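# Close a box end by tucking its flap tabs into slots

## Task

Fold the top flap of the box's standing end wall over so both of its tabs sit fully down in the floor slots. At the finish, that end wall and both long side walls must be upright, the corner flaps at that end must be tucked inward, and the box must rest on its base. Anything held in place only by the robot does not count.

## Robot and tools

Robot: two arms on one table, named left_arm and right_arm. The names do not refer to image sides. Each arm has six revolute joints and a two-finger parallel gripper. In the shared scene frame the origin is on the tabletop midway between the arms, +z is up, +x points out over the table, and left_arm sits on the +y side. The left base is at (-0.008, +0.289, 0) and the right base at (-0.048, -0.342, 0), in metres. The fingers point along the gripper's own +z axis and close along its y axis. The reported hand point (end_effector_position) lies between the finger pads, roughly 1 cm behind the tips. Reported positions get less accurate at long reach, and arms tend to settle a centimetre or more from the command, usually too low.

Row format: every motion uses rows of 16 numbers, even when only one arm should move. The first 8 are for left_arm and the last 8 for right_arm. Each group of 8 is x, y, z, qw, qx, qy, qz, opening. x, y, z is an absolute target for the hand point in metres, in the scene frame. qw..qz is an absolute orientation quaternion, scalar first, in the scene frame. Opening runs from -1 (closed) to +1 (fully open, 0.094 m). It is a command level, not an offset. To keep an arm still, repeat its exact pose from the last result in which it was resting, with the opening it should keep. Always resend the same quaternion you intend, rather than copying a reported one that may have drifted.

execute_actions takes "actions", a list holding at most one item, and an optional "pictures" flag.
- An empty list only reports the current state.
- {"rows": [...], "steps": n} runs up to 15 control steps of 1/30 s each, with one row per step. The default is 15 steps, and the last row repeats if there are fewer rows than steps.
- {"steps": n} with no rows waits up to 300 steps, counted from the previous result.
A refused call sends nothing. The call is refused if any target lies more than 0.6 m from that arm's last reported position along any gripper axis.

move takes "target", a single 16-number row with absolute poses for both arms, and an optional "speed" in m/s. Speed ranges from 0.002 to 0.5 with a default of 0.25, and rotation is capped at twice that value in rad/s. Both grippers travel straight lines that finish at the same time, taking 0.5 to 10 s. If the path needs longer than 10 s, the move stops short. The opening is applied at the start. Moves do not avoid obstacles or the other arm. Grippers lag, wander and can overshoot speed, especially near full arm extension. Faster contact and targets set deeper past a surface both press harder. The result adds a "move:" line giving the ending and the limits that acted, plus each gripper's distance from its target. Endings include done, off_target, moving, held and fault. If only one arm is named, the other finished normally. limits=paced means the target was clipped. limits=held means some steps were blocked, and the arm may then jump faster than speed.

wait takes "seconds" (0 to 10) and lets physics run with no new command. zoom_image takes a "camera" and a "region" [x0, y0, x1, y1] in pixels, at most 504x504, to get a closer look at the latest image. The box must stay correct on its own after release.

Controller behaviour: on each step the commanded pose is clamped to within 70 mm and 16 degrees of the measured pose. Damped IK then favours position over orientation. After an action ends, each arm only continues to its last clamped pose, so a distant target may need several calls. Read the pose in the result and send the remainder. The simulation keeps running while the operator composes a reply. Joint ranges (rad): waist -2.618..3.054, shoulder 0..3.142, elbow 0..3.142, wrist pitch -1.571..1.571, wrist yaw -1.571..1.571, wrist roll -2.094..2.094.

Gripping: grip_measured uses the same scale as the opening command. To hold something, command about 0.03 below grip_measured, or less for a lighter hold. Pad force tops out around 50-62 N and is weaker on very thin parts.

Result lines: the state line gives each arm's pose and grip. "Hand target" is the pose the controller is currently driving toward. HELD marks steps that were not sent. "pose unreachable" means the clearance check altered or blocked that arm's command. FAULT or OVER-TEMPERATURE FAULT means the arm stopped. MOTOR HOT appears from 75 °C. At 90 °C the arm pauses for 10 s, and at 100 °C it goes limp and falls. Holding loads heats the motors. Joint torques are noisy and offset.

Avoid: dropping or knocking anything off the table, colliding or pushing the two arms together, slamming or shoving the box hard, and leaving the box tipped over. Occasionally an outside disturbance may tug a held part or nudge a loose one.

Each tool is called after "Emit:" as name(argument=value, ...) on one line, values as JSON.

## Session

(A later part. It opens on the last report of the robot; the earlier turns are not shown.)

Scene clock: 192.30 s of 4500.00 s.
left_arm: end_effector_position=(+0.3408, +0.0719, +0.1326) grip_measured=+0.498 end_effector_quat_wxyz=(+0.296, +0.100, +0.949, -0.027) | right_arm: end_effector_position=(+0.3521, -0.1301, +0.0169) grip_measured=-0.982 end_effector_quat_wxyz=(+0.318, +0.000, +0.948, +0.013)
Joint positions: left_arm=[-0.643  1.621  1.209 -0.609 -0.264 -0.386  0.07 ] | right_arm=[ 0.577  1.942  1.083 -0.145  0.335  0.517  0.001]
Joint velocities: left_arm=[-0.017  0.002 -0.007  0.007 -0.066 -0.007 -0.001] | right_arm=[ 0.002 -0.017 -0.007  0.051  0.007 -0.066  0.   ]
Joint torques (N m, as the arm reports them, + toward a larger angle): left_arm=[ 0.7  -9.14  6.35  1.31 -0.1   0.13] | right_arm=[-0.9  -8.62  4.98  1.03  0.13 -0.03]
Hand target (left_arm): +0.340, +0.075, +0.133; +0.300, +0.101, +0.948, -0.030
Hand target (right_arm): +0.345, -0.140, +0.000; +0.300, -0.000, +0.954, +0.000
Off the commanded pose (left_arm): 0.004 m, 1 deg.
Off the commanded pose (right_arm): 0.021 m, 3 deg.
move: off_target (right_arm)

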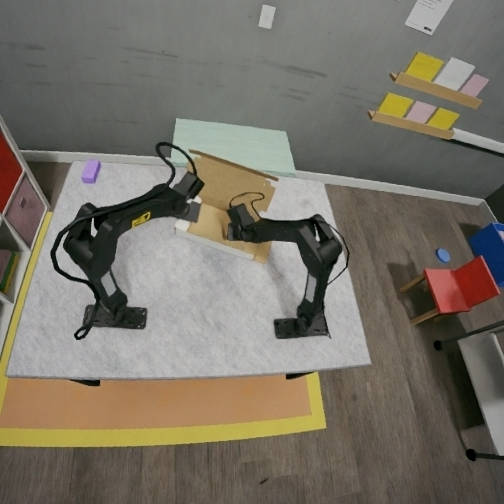

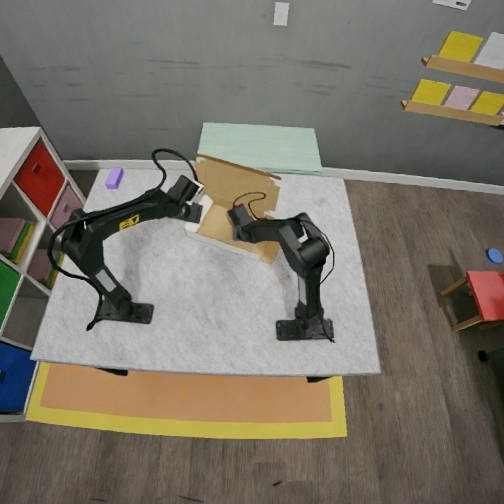

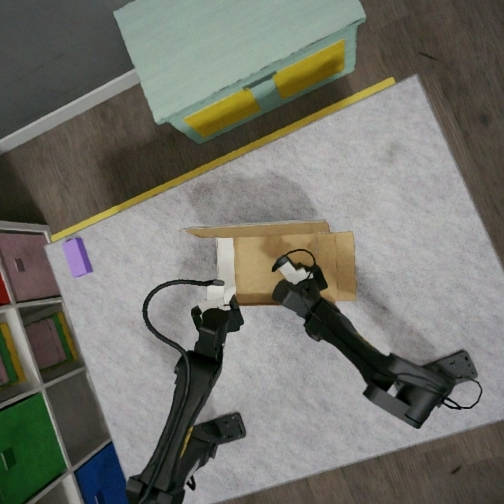

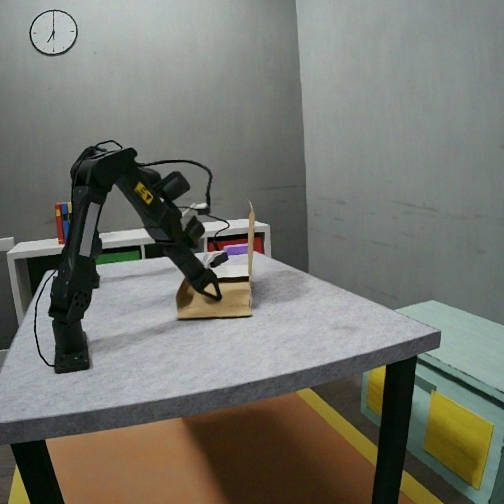

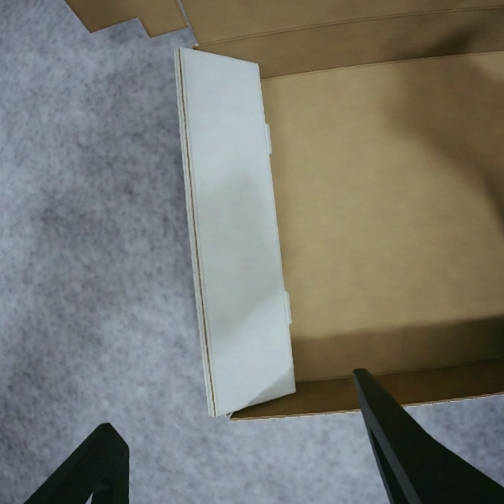

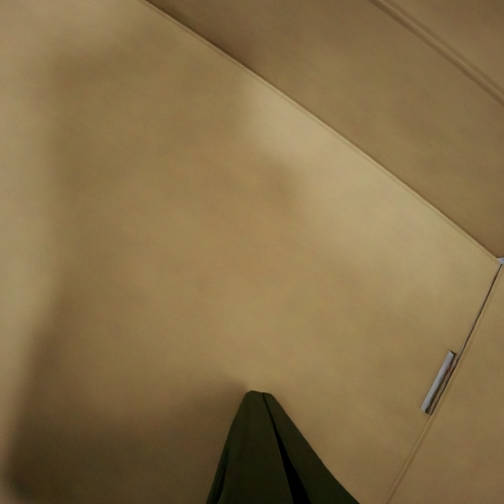

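Emit:
move(target=[0.352,0.08,0.09,0.15,0.12,0.981,-0.02,0.6,0.345,-0.14,0.0,0.30,0,0.953,0,-1], speed=0.1)

Emit:
move(target=[0.355,0.08,0.015,0.15,0.12,0.981,-0.02,0.6,0.345,-0.14,0.0,0.30,0,0.953,0,-1], speed=0.04)

Emit:
zoom_image(camera="cam_low", region=[130,170,290,330])

Scene clock: 201.73 s of 4500.00 s.
left_arm: end_effector_position=(+0.3507, +0.0803, +0.0866) grip_measured=+0.598 end_effector_quat_wxyz=(+0.156, +0.117, +0.981, -0.019) | right_arm: end_effector_position=(+0.3521, -0.1301, +0.0169) grip_measured=-0.982 end_effector_quat_wxyz=(+0.318, +0.000, +0.948, +0.013)
Joint positions: left_arm=[-0.544  1.857  1.422 -0.836 -0.103 -0.32   0.075] | right_arm=[ 0.577  1.942  1.083 -0.145  0.335  0.517  0.001]
Joint velocities: left_arm=[ 0.022 -0.012 -0.012  0.037 -0.066  0.007 -0.   ] | right_arm=[-0.027 -0.007 -0.007  0.022  0.022  0.007 -0.   ]
Joint torques (N m, as the arm reports them, + toward a larger angle): left_arm=[ 0.59 -8.97  9.82  0.68  0.01  0.15] | right_arm=[-0.9  -8.62  4.98  1.03  0.13 -0.04]
Hand target (left_arm): +0.352, +0.080, +0.089; +0.151, +0.119, +0.981, -0.020
Hand target (right_arm): +0.345, -0.140, +0.000; +0.300, -0.000, +0.954, +0.000
Off the commanded pose (left_arm): 0.004 m, 1 deg.
Off the commanded pose (right_arm): 0.021 m, 3 deg.
After step 90, 4.50 s passed at rest.
move: off_target (right_arm)

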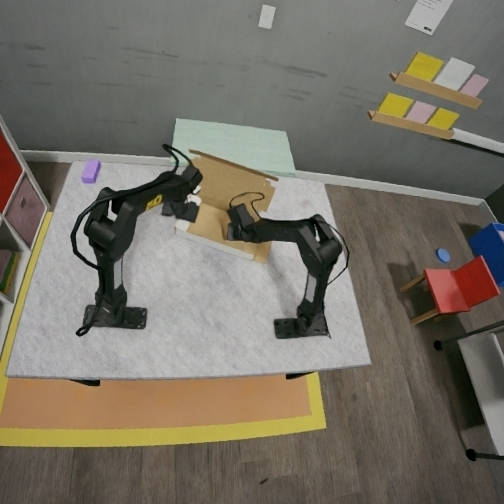

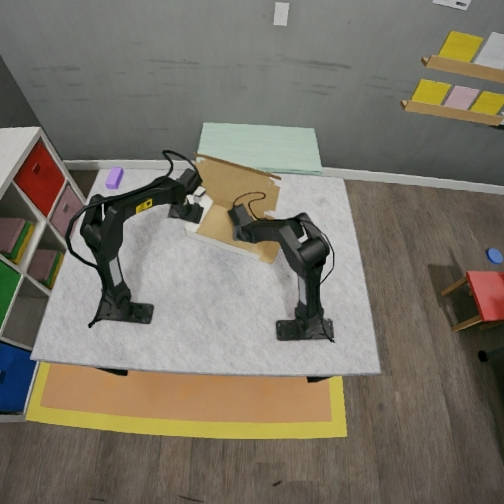

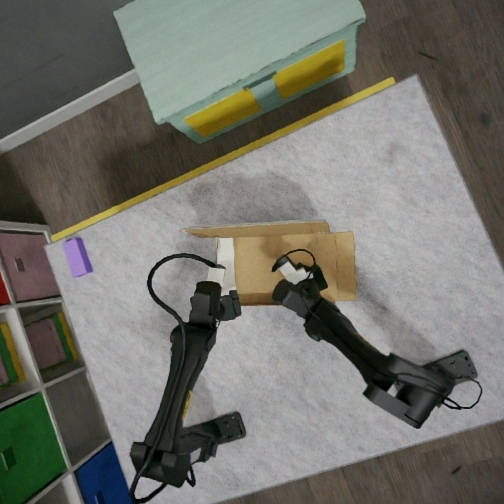

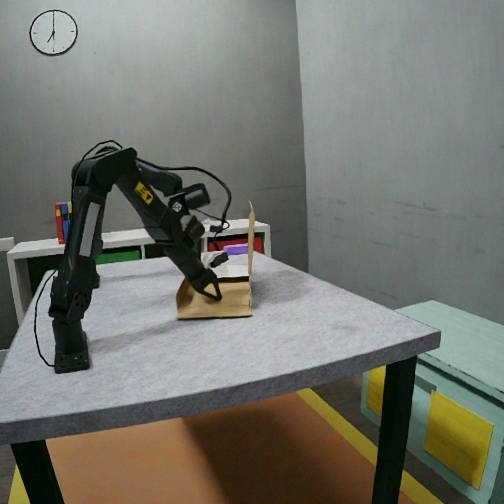

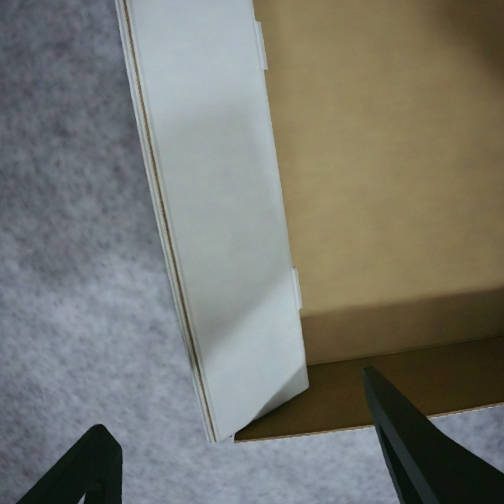

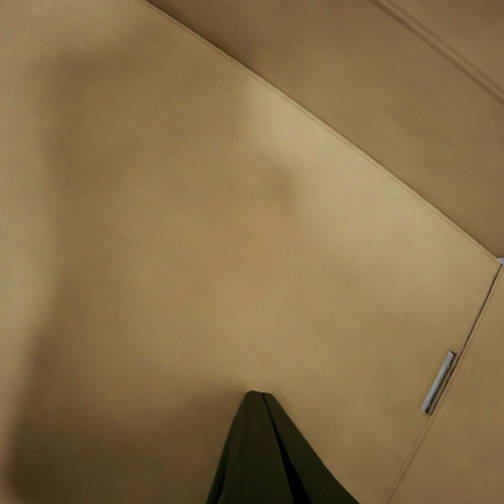

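Scene clock: 203.97 s of 4500.00 s.
left_arm: end_effector_position=(+0.3558, +0.0765, +0.0236) grip_measured=+0.598 end_effector_quat_wxyz=(+0.157, +0.120, +0.980, -0.020) | right_arm: end_effector_position=(+0.3521, -0.1301, +0.0169) grip_measured=-0.982 end_effector_quat_wxyz=(+0.318, +0.000, +0.948, +0.013)
Joint positions: left_arm=[-0.544  1.951  1.286 -0.605 -0.1   -0.315  0.075] | right_arm=[ 0.577  1.942  1.083 -0.145  0.335  0.517  0.001]
Joint velocities: left_arm=[-0.002 -0.022  0.002 -0.007 -0.066  0.007 -0.   ] | right_arm=[-0.012 -0.002 -0.002 -0.007 -0.007 -0.022  0.001]
Joint torques (N m, as the arm reports them, + toward a larger angle): left_arm=[ 0.82 -9.46  5.49  1.02  0.04  0.15] | right_arm=[-0.9  -8.61  4.98  1.02  0.13 -0.04]
Hand target (left_arm): +0.354, +0.080, +0.015; +0.150, +0.120, +0.981, -0.020
Hand target (right_arm): +0.345, -0.140, +0.000; +0.300, -0.000, +0.954, +0.000
Off the commanded pose (left_arm): 0.009 m, 1 deg.
Off the commanded pose (right_arm): 0.021 m, 3 deg.
move: off_target (right_arm)

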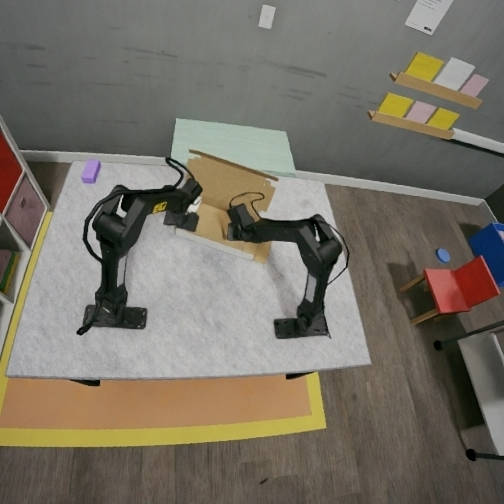

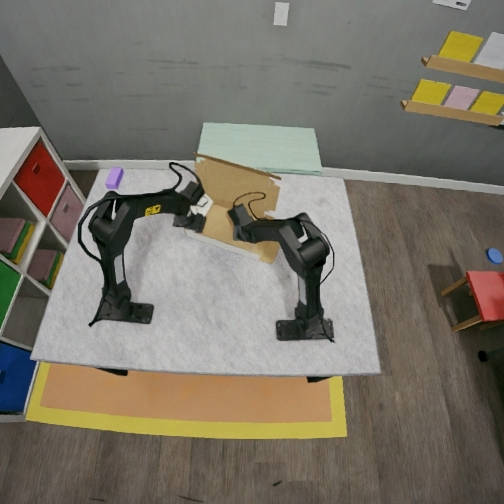

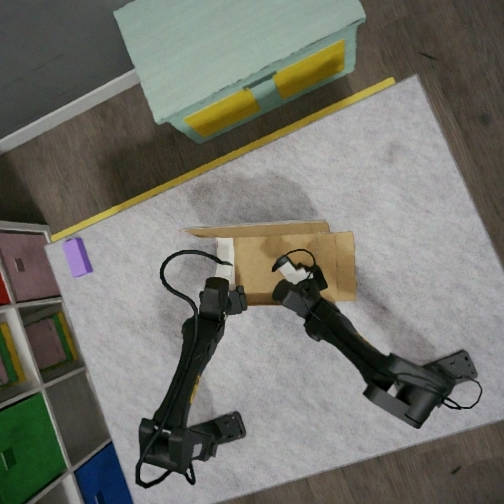

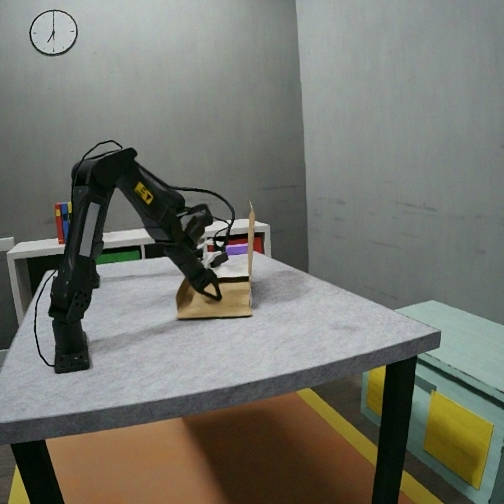

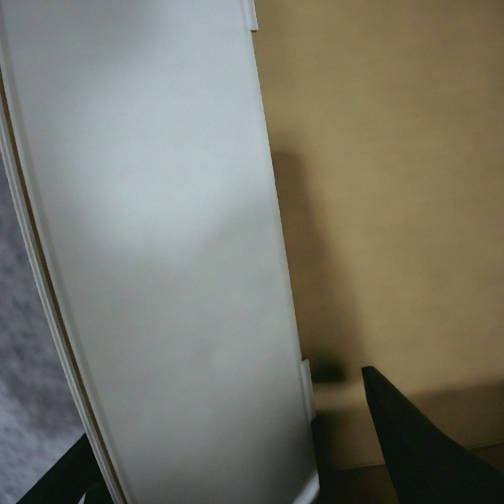

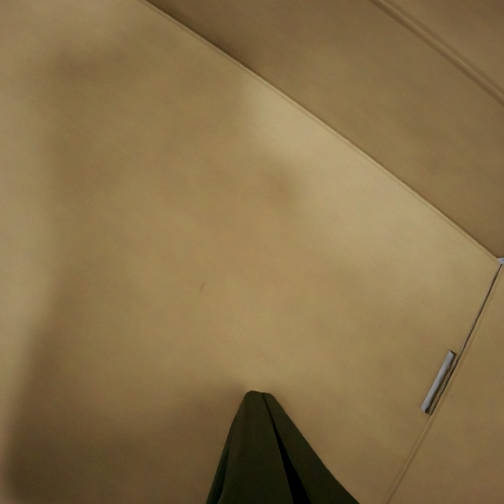

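Region (130, 170, 290, 330) of cam_low's 504x504 image, scaled by 3.150, with more detail than that image has.

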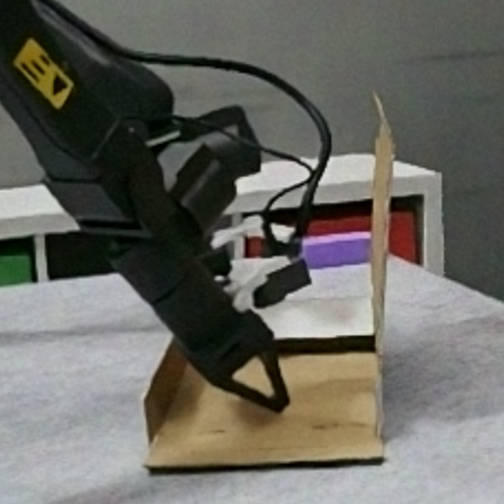

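Emit:
move(target=[0.355,0.085,0.015,0.15,0.12,0.981,-0.02,-0.85,0.345,-0.14,0.006,0.30,0,0.953,0,-1], speed=0.03)

Emit:
zoom_image(camera="cam_low", region=[130,170,290,330])

Scene clock: 208.57 s of 4500.00 s.
left_arm: end_effector_position=(+0.3559, +0.0771, +0.0232) grip_measured=-0.847 end_effector_quat_wxyz=(+0.153, +0.125, +0.980, -0.027) | right_arm: end_effector_position=(+0.3527, -0.1305, +0.0174) grip_measured=-0.982 end_effector_quat_wxyz=(+0.320, +0.001, +0.947, +0.012)
Joint positions: left_arm=[-0.534  1.951  1.286 -0.605 -0.08  -0.297  0.007] | right_arm=[ 0.577  1.942  1.083 -0.143  0.338  0.517  0.001]
Joint velocities: left_arm=[-0.007 -0.007  0.002 -0.022 -0.022  0.066  0.   ] | right_arm=[ 0.012 -0.012 -0.002 -0.007 -0.037 -0.037  0.   ]
Joint torques (N m, as the arm reports them, + toward a larger angle): left_arm=[ 1.   -9.99  4.67  1.05 -0.14  0.1 ] | right_arm=[-0.91 -9.71  5.92  0.79  0.08 -0.04]
Hand target (left_arm): +0.355, +0.085, +0.015; +0.150, +0.120, +0.981, -0.020
Hand target (right_arm): +0.345, -0.140, +0.006; +0.300, +0.000, +0.954, +0.000
Off the commanded pose (left_arm): 0.011 m, 1 deg.
Off the commanded pose (right_arm): 0.017 m, 3 deg.
After step 90, 0.60 s passed at rest.
move: off_target (left_arm, right_arm)

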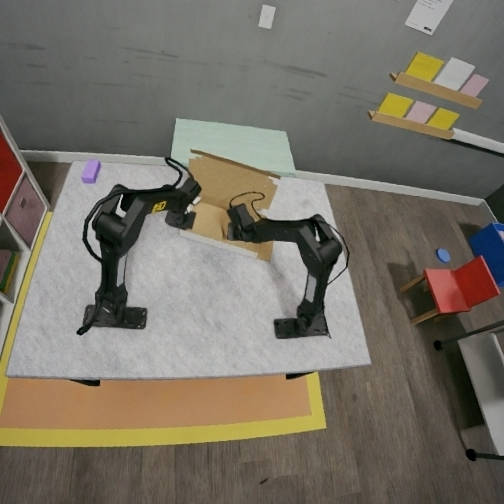

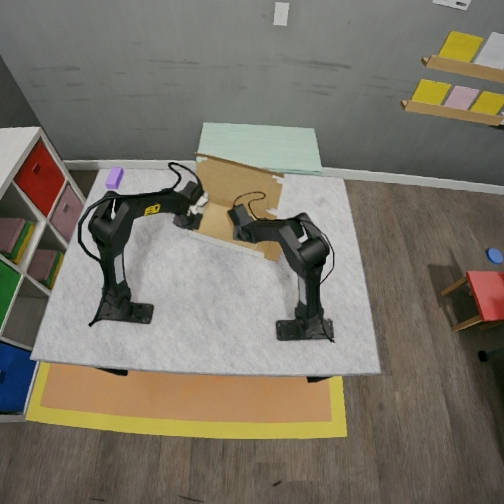

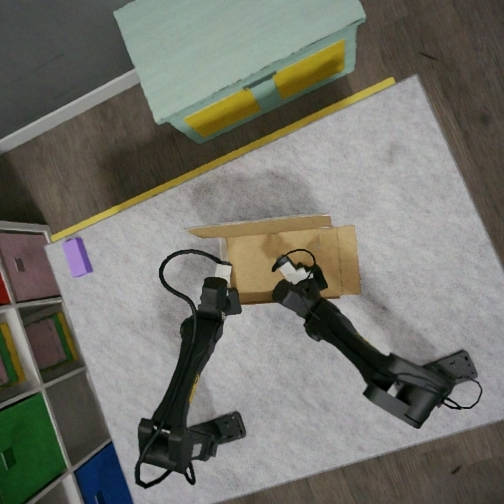

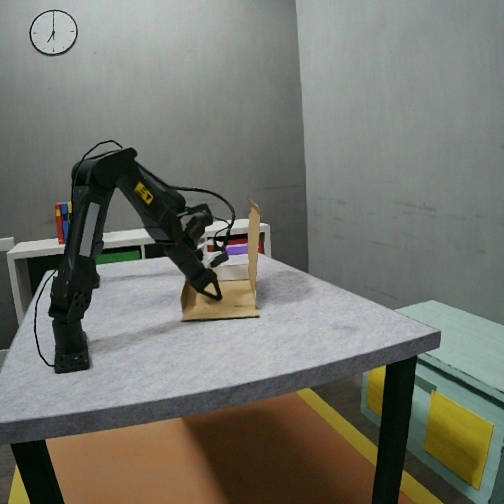

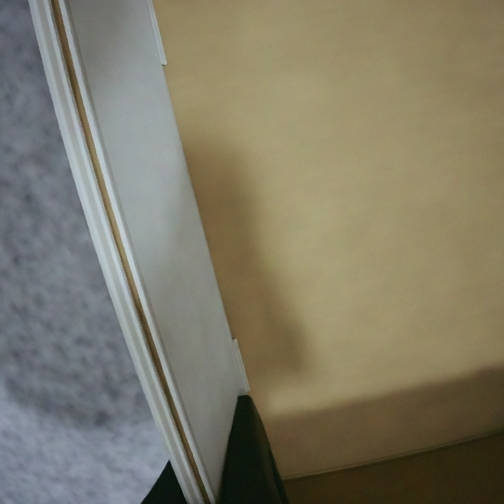

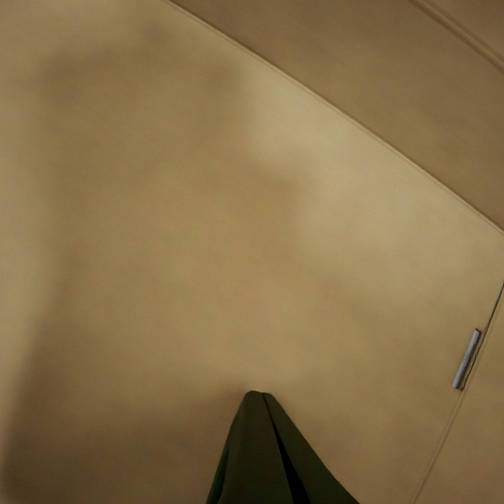

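Region (130, 170, 290, 330) of cam_low's 504x504 image, scaled by 3.150, with more detail than that image has.

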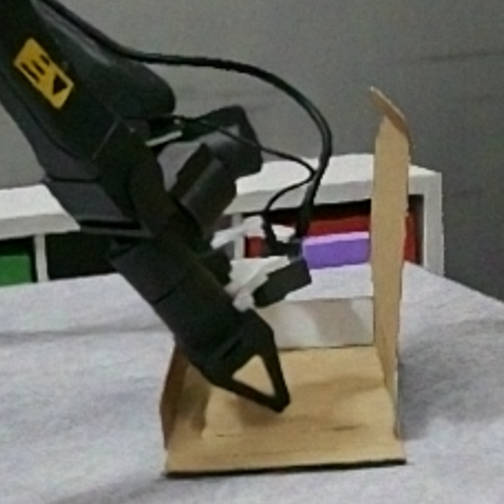

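Emit:
move(target=[0.355,0.078,0.012,0.15,0.12,0.981,-0.02,-0.93,0.345,-0.14,0.006,0.30,0,0.953,0,-1], speed=0.03)

Emit:
zoom_image(camera="cam_left_wrist", region=[100,0,400,504])

Scene clock: 212.60 s of 4500.00 s.
left_arm: end_effector_position=(+0.3561, +0.0777, +0.0203) grip_measured=-0.917 end_effector_quat_wxyz=(+0.151, +0.125, +0.980, -0.024) | right_arm: end_effector_position=(+0.3523, -0.1306, +0.0171) grip_measured=-0.982 end_effector_quat_wxyz=(+0.319, +0.001, +0.948, +0.012)
Joint positions: left_arm=[-0.534  1.958  1.286 -0.603 -0.083 -0.296  0.004] | right_arm=[ 0.577  1.942  1.083 -0.145  0.338  0.517  0.001]
Joint velocities: left_arm=[ 0.012  0.007 -0.007 -0.037  0.051  0.037 -0.002] | right_arm=[-0.007  0.007  0.002 -0.007  0.022 -0.037  0.001]
Joint torques (N m, as the arm reports them, + toward a larger angle): left_arm=[-0.6  -9.34  5.73  1.05 -0.18 -0.08] | right_arm=[-0.91 -9.72  5.92  0.81  0.1  -0.04]
Hand target (left_arm): +0.355, +0.078, +0.012; +0.150, +0.120, +0.981, -0.020
Hand target (right_arm): +0.345, -0.140, +0.006; +0.300, -0.000, +0.954, +0.000
Off the commanded pose (left_arm): 0.008 m, 1 deg.
Off the commanded pose (right_arm): 0.016 m, 3 deg.
move: off_target (right_arm)

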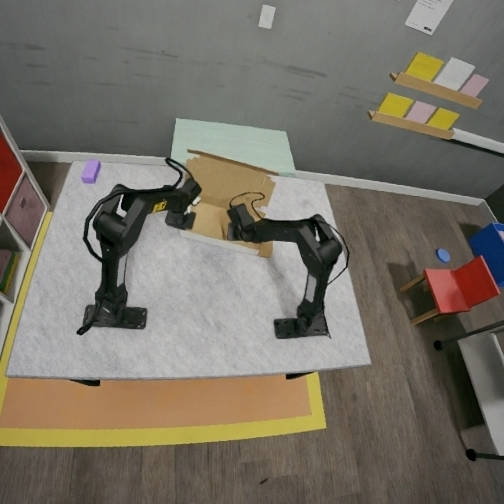

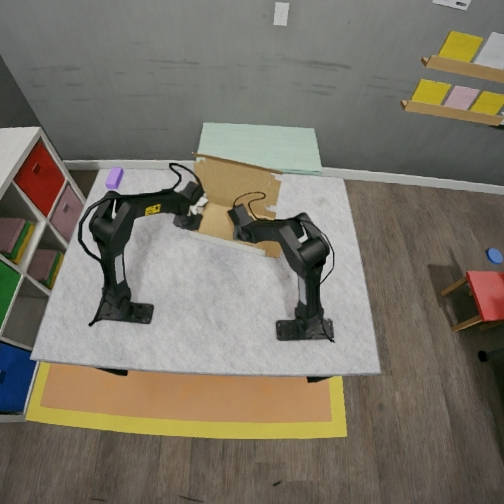

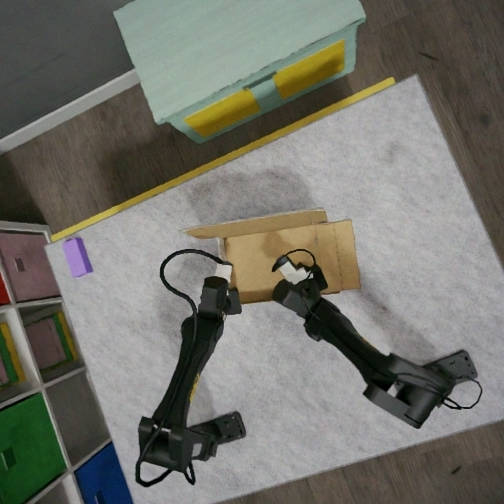

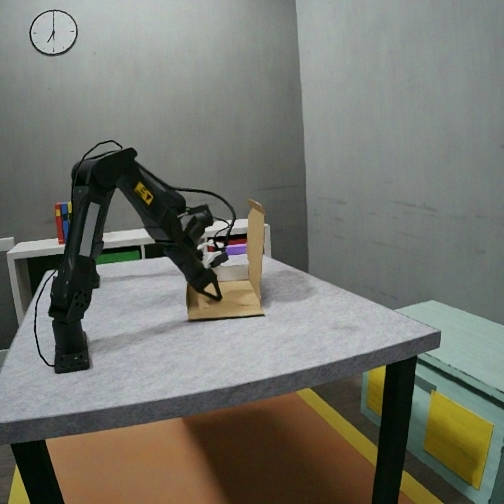

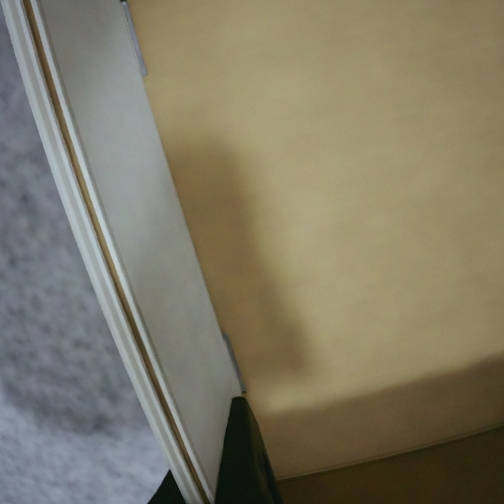

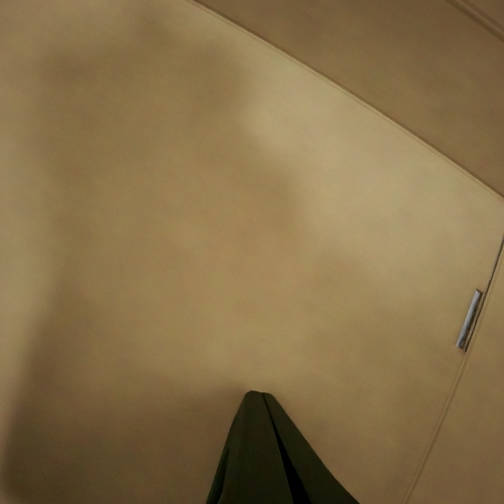

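Region (100, 0, 400, 504) of cam_left_wrist's 504x504 image, scaled by 1.000; it fills the left 300 columns of this view, and the rest is white.

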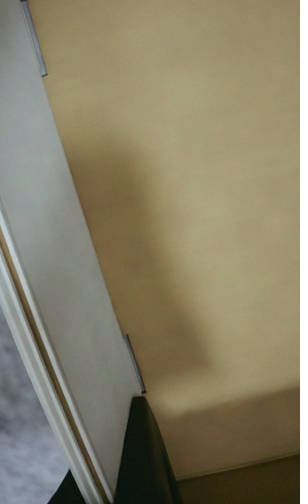

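Emit:
move(target=[0.355,0.078,0.018,0.15,0.12,0.981,-0.02,-0.4,0.345,-0.14,0.006,0.30,0,0.953,0,-1])

Emit:
move(target=[0.345,0.078,0.13,0.15,0.12,0.981,-0.02,-0.4,0.345,-0.14,0.006,0.30,0,0.953,0,-1], speed=0.12)

Emit:
zoom_image(camera="cam_low", region=[160,230,290,330])

Scene clock: 217.73 s of 4500.00 s.
left_arm: end_effector_position=(+0.3561, +0.0777, +0.0203) grip_measured=-0.402 end_effector_quat_wxyz=(+0.151, +0.123, +0.981, -0.024) | right_arm: end_effector_position=(+0.3521, -0.1307, +0.0169) grip_measured=-0.982 end_effector_quat_wxyz=(+0.319, +0.000, +0.948, +0.011)
Joint positions: left_arm=[-0.534  1.958  1.286 -0.603 -0.083 -0.301  0.028] | right_arm=[ 0.577  1.942  1.083 -0.146  0.338  0.517  0.001]
Joint velocities: left_arm=[-0.027 -0.012  0.002  0.037  0.022 -0.037 -0.001] | right_arm=[-0.007  0.002  0.002  0.007 -0.007 -0.051 -0.   ]
Joint torques (N m, as the arm reports them, + toward a larger angle): left_arm=[-0.54 -9.97  7.    0.84 -0.14 -0.07] | right_arm=[-0.91 -9.72  5.92  0.82  0.09 -0.04]
Hand target (left_arm): +0.355, +0.078, +0.018; +0.150, +0.120, +0.981, -0.020
Hand target (right_arm): +0.345, -0.140, +0.006; +0.300, +0.000, +0.954, +0.000
Off the commanded pose (left_arm): 0.003 m, 1 deg.
Off the commanded pose (right_arm): 0.016 m, 3 deg.
After step 90, 1.43 s passed at rest.
move: off_target (right_arm)

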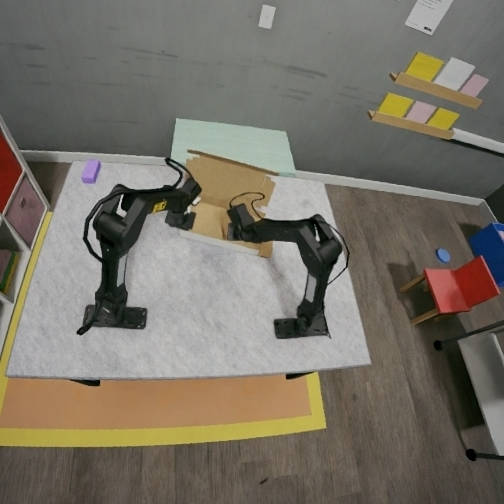

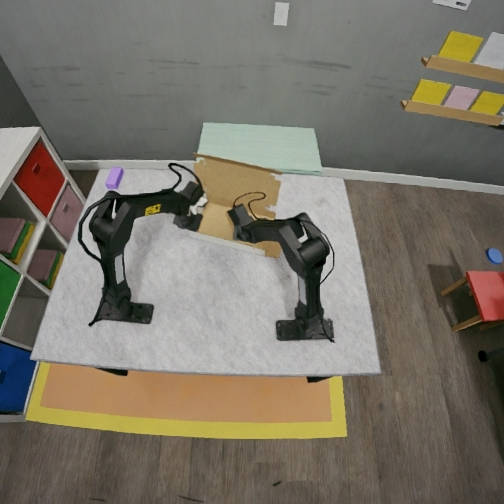

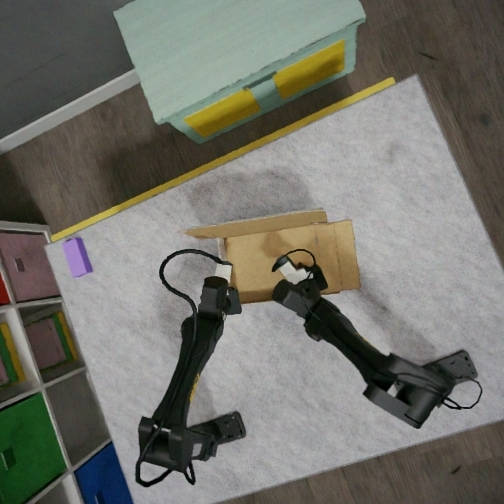

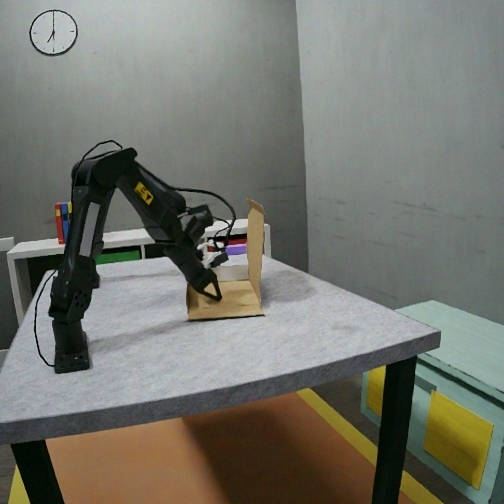

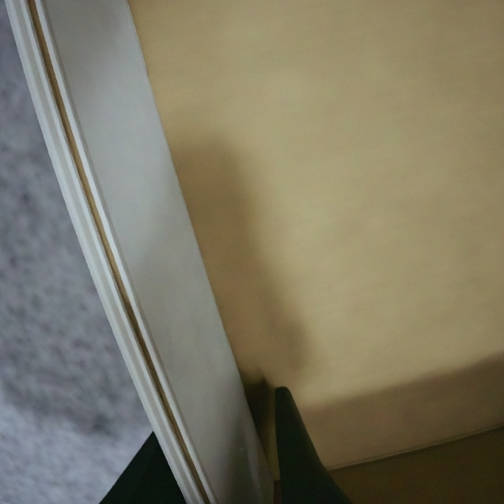

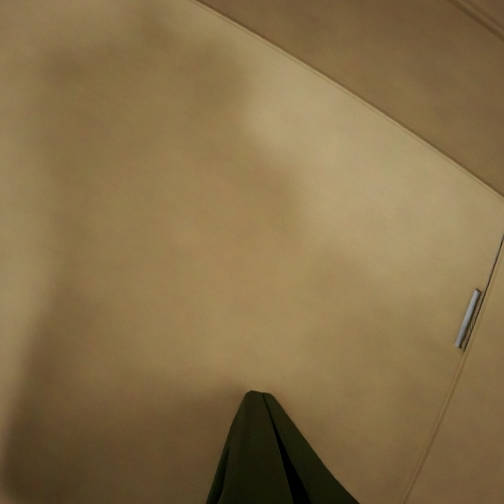

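Scene clock: 219.27 s of 4500.00 s.
left_arm: end_effector_position=(+0.3461, +0.0783, +0.1217) grip_measured=-0.402 end_effector_quat_wxyz=(+0.145, +0.122, +0.982, -0.023) | right_arm: end_effector_position=(+0.3520, -0.1308, +0.0169) grip_measured=-0.982 end_effector_quat_wxyz=(+0.319, +0.000, +0.948, +0.011)
Joint positions: left_arm=[-0.546  1.844  1.552 -0.996 -0.084 -0.315  0.028] | right_arm=[ 0.577  1.942  1.083 -0.146  0.338  0.517  0.001]
Joint velocities: left_arm=[-0.002  0.007 -0.012 -0.051 -0.007  0.007 -0.002] | right_arm=[-0.012 -0.002 -0.017 -0.022  0.007  0.007 -0.001]
Joint torques (N m, as the arm reports them, + toward a larger angle): left_arm=[ -0.73 -10.21   9.83   0.69  -0.18  -0.04] | right_arm=[-0.92 -9.71  5.91  0.82  0.09 -0.04]
Hand target (left_arm): +0.346, +0.077, +0.130; +0.150, +0.120, +0.981, -0.020
Hand target (right_arm): +0.345, -0.140, +0.006; +0.300, +0.000, +0.954, +0.000
Off the commanded pose (left_arm): 0.008 m, 1 deg.
Off the commanded pose (right_arm): 0.016 m, 3 deg.
move: off_target (right_arm)

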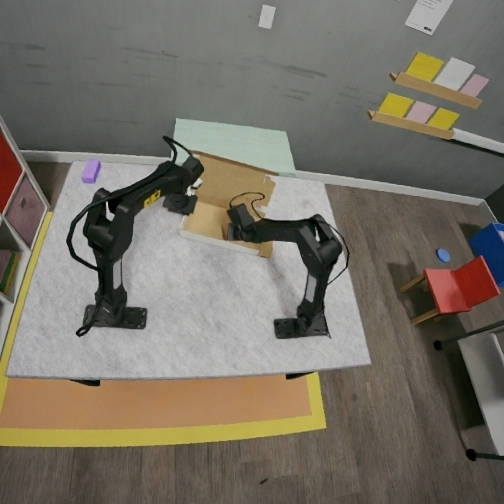

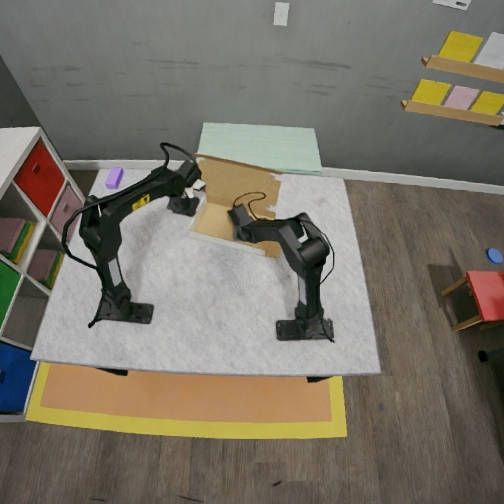

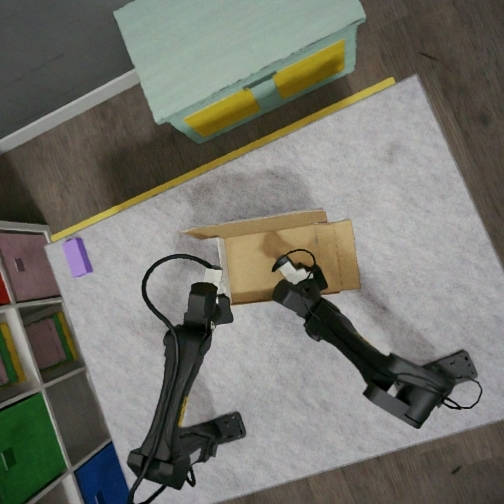

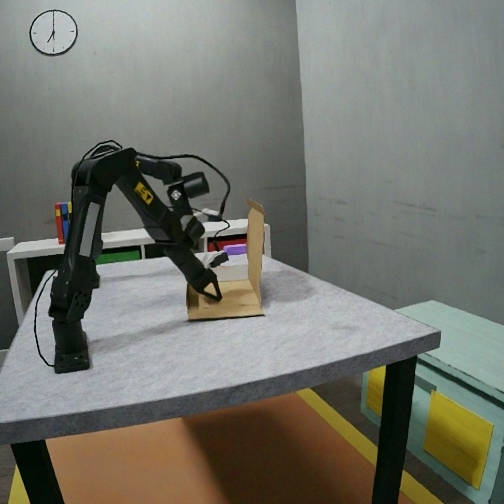

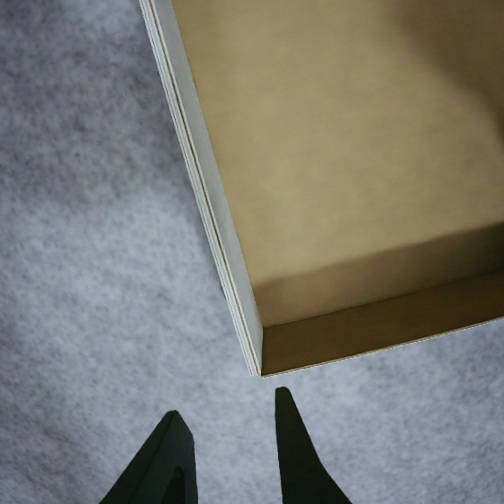

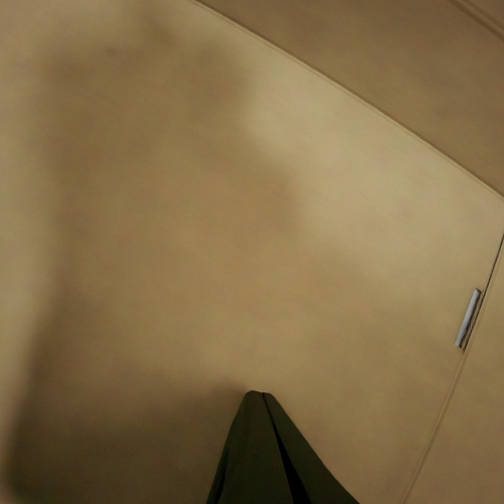

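Region (160, 230, 290, 330) of cam_low's 504x504 image, scaled by 3.877, with more detail than that image has; it fills the top 388 rows of this view, and the rest is white.

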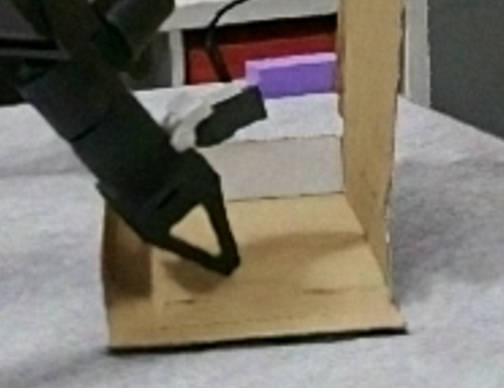

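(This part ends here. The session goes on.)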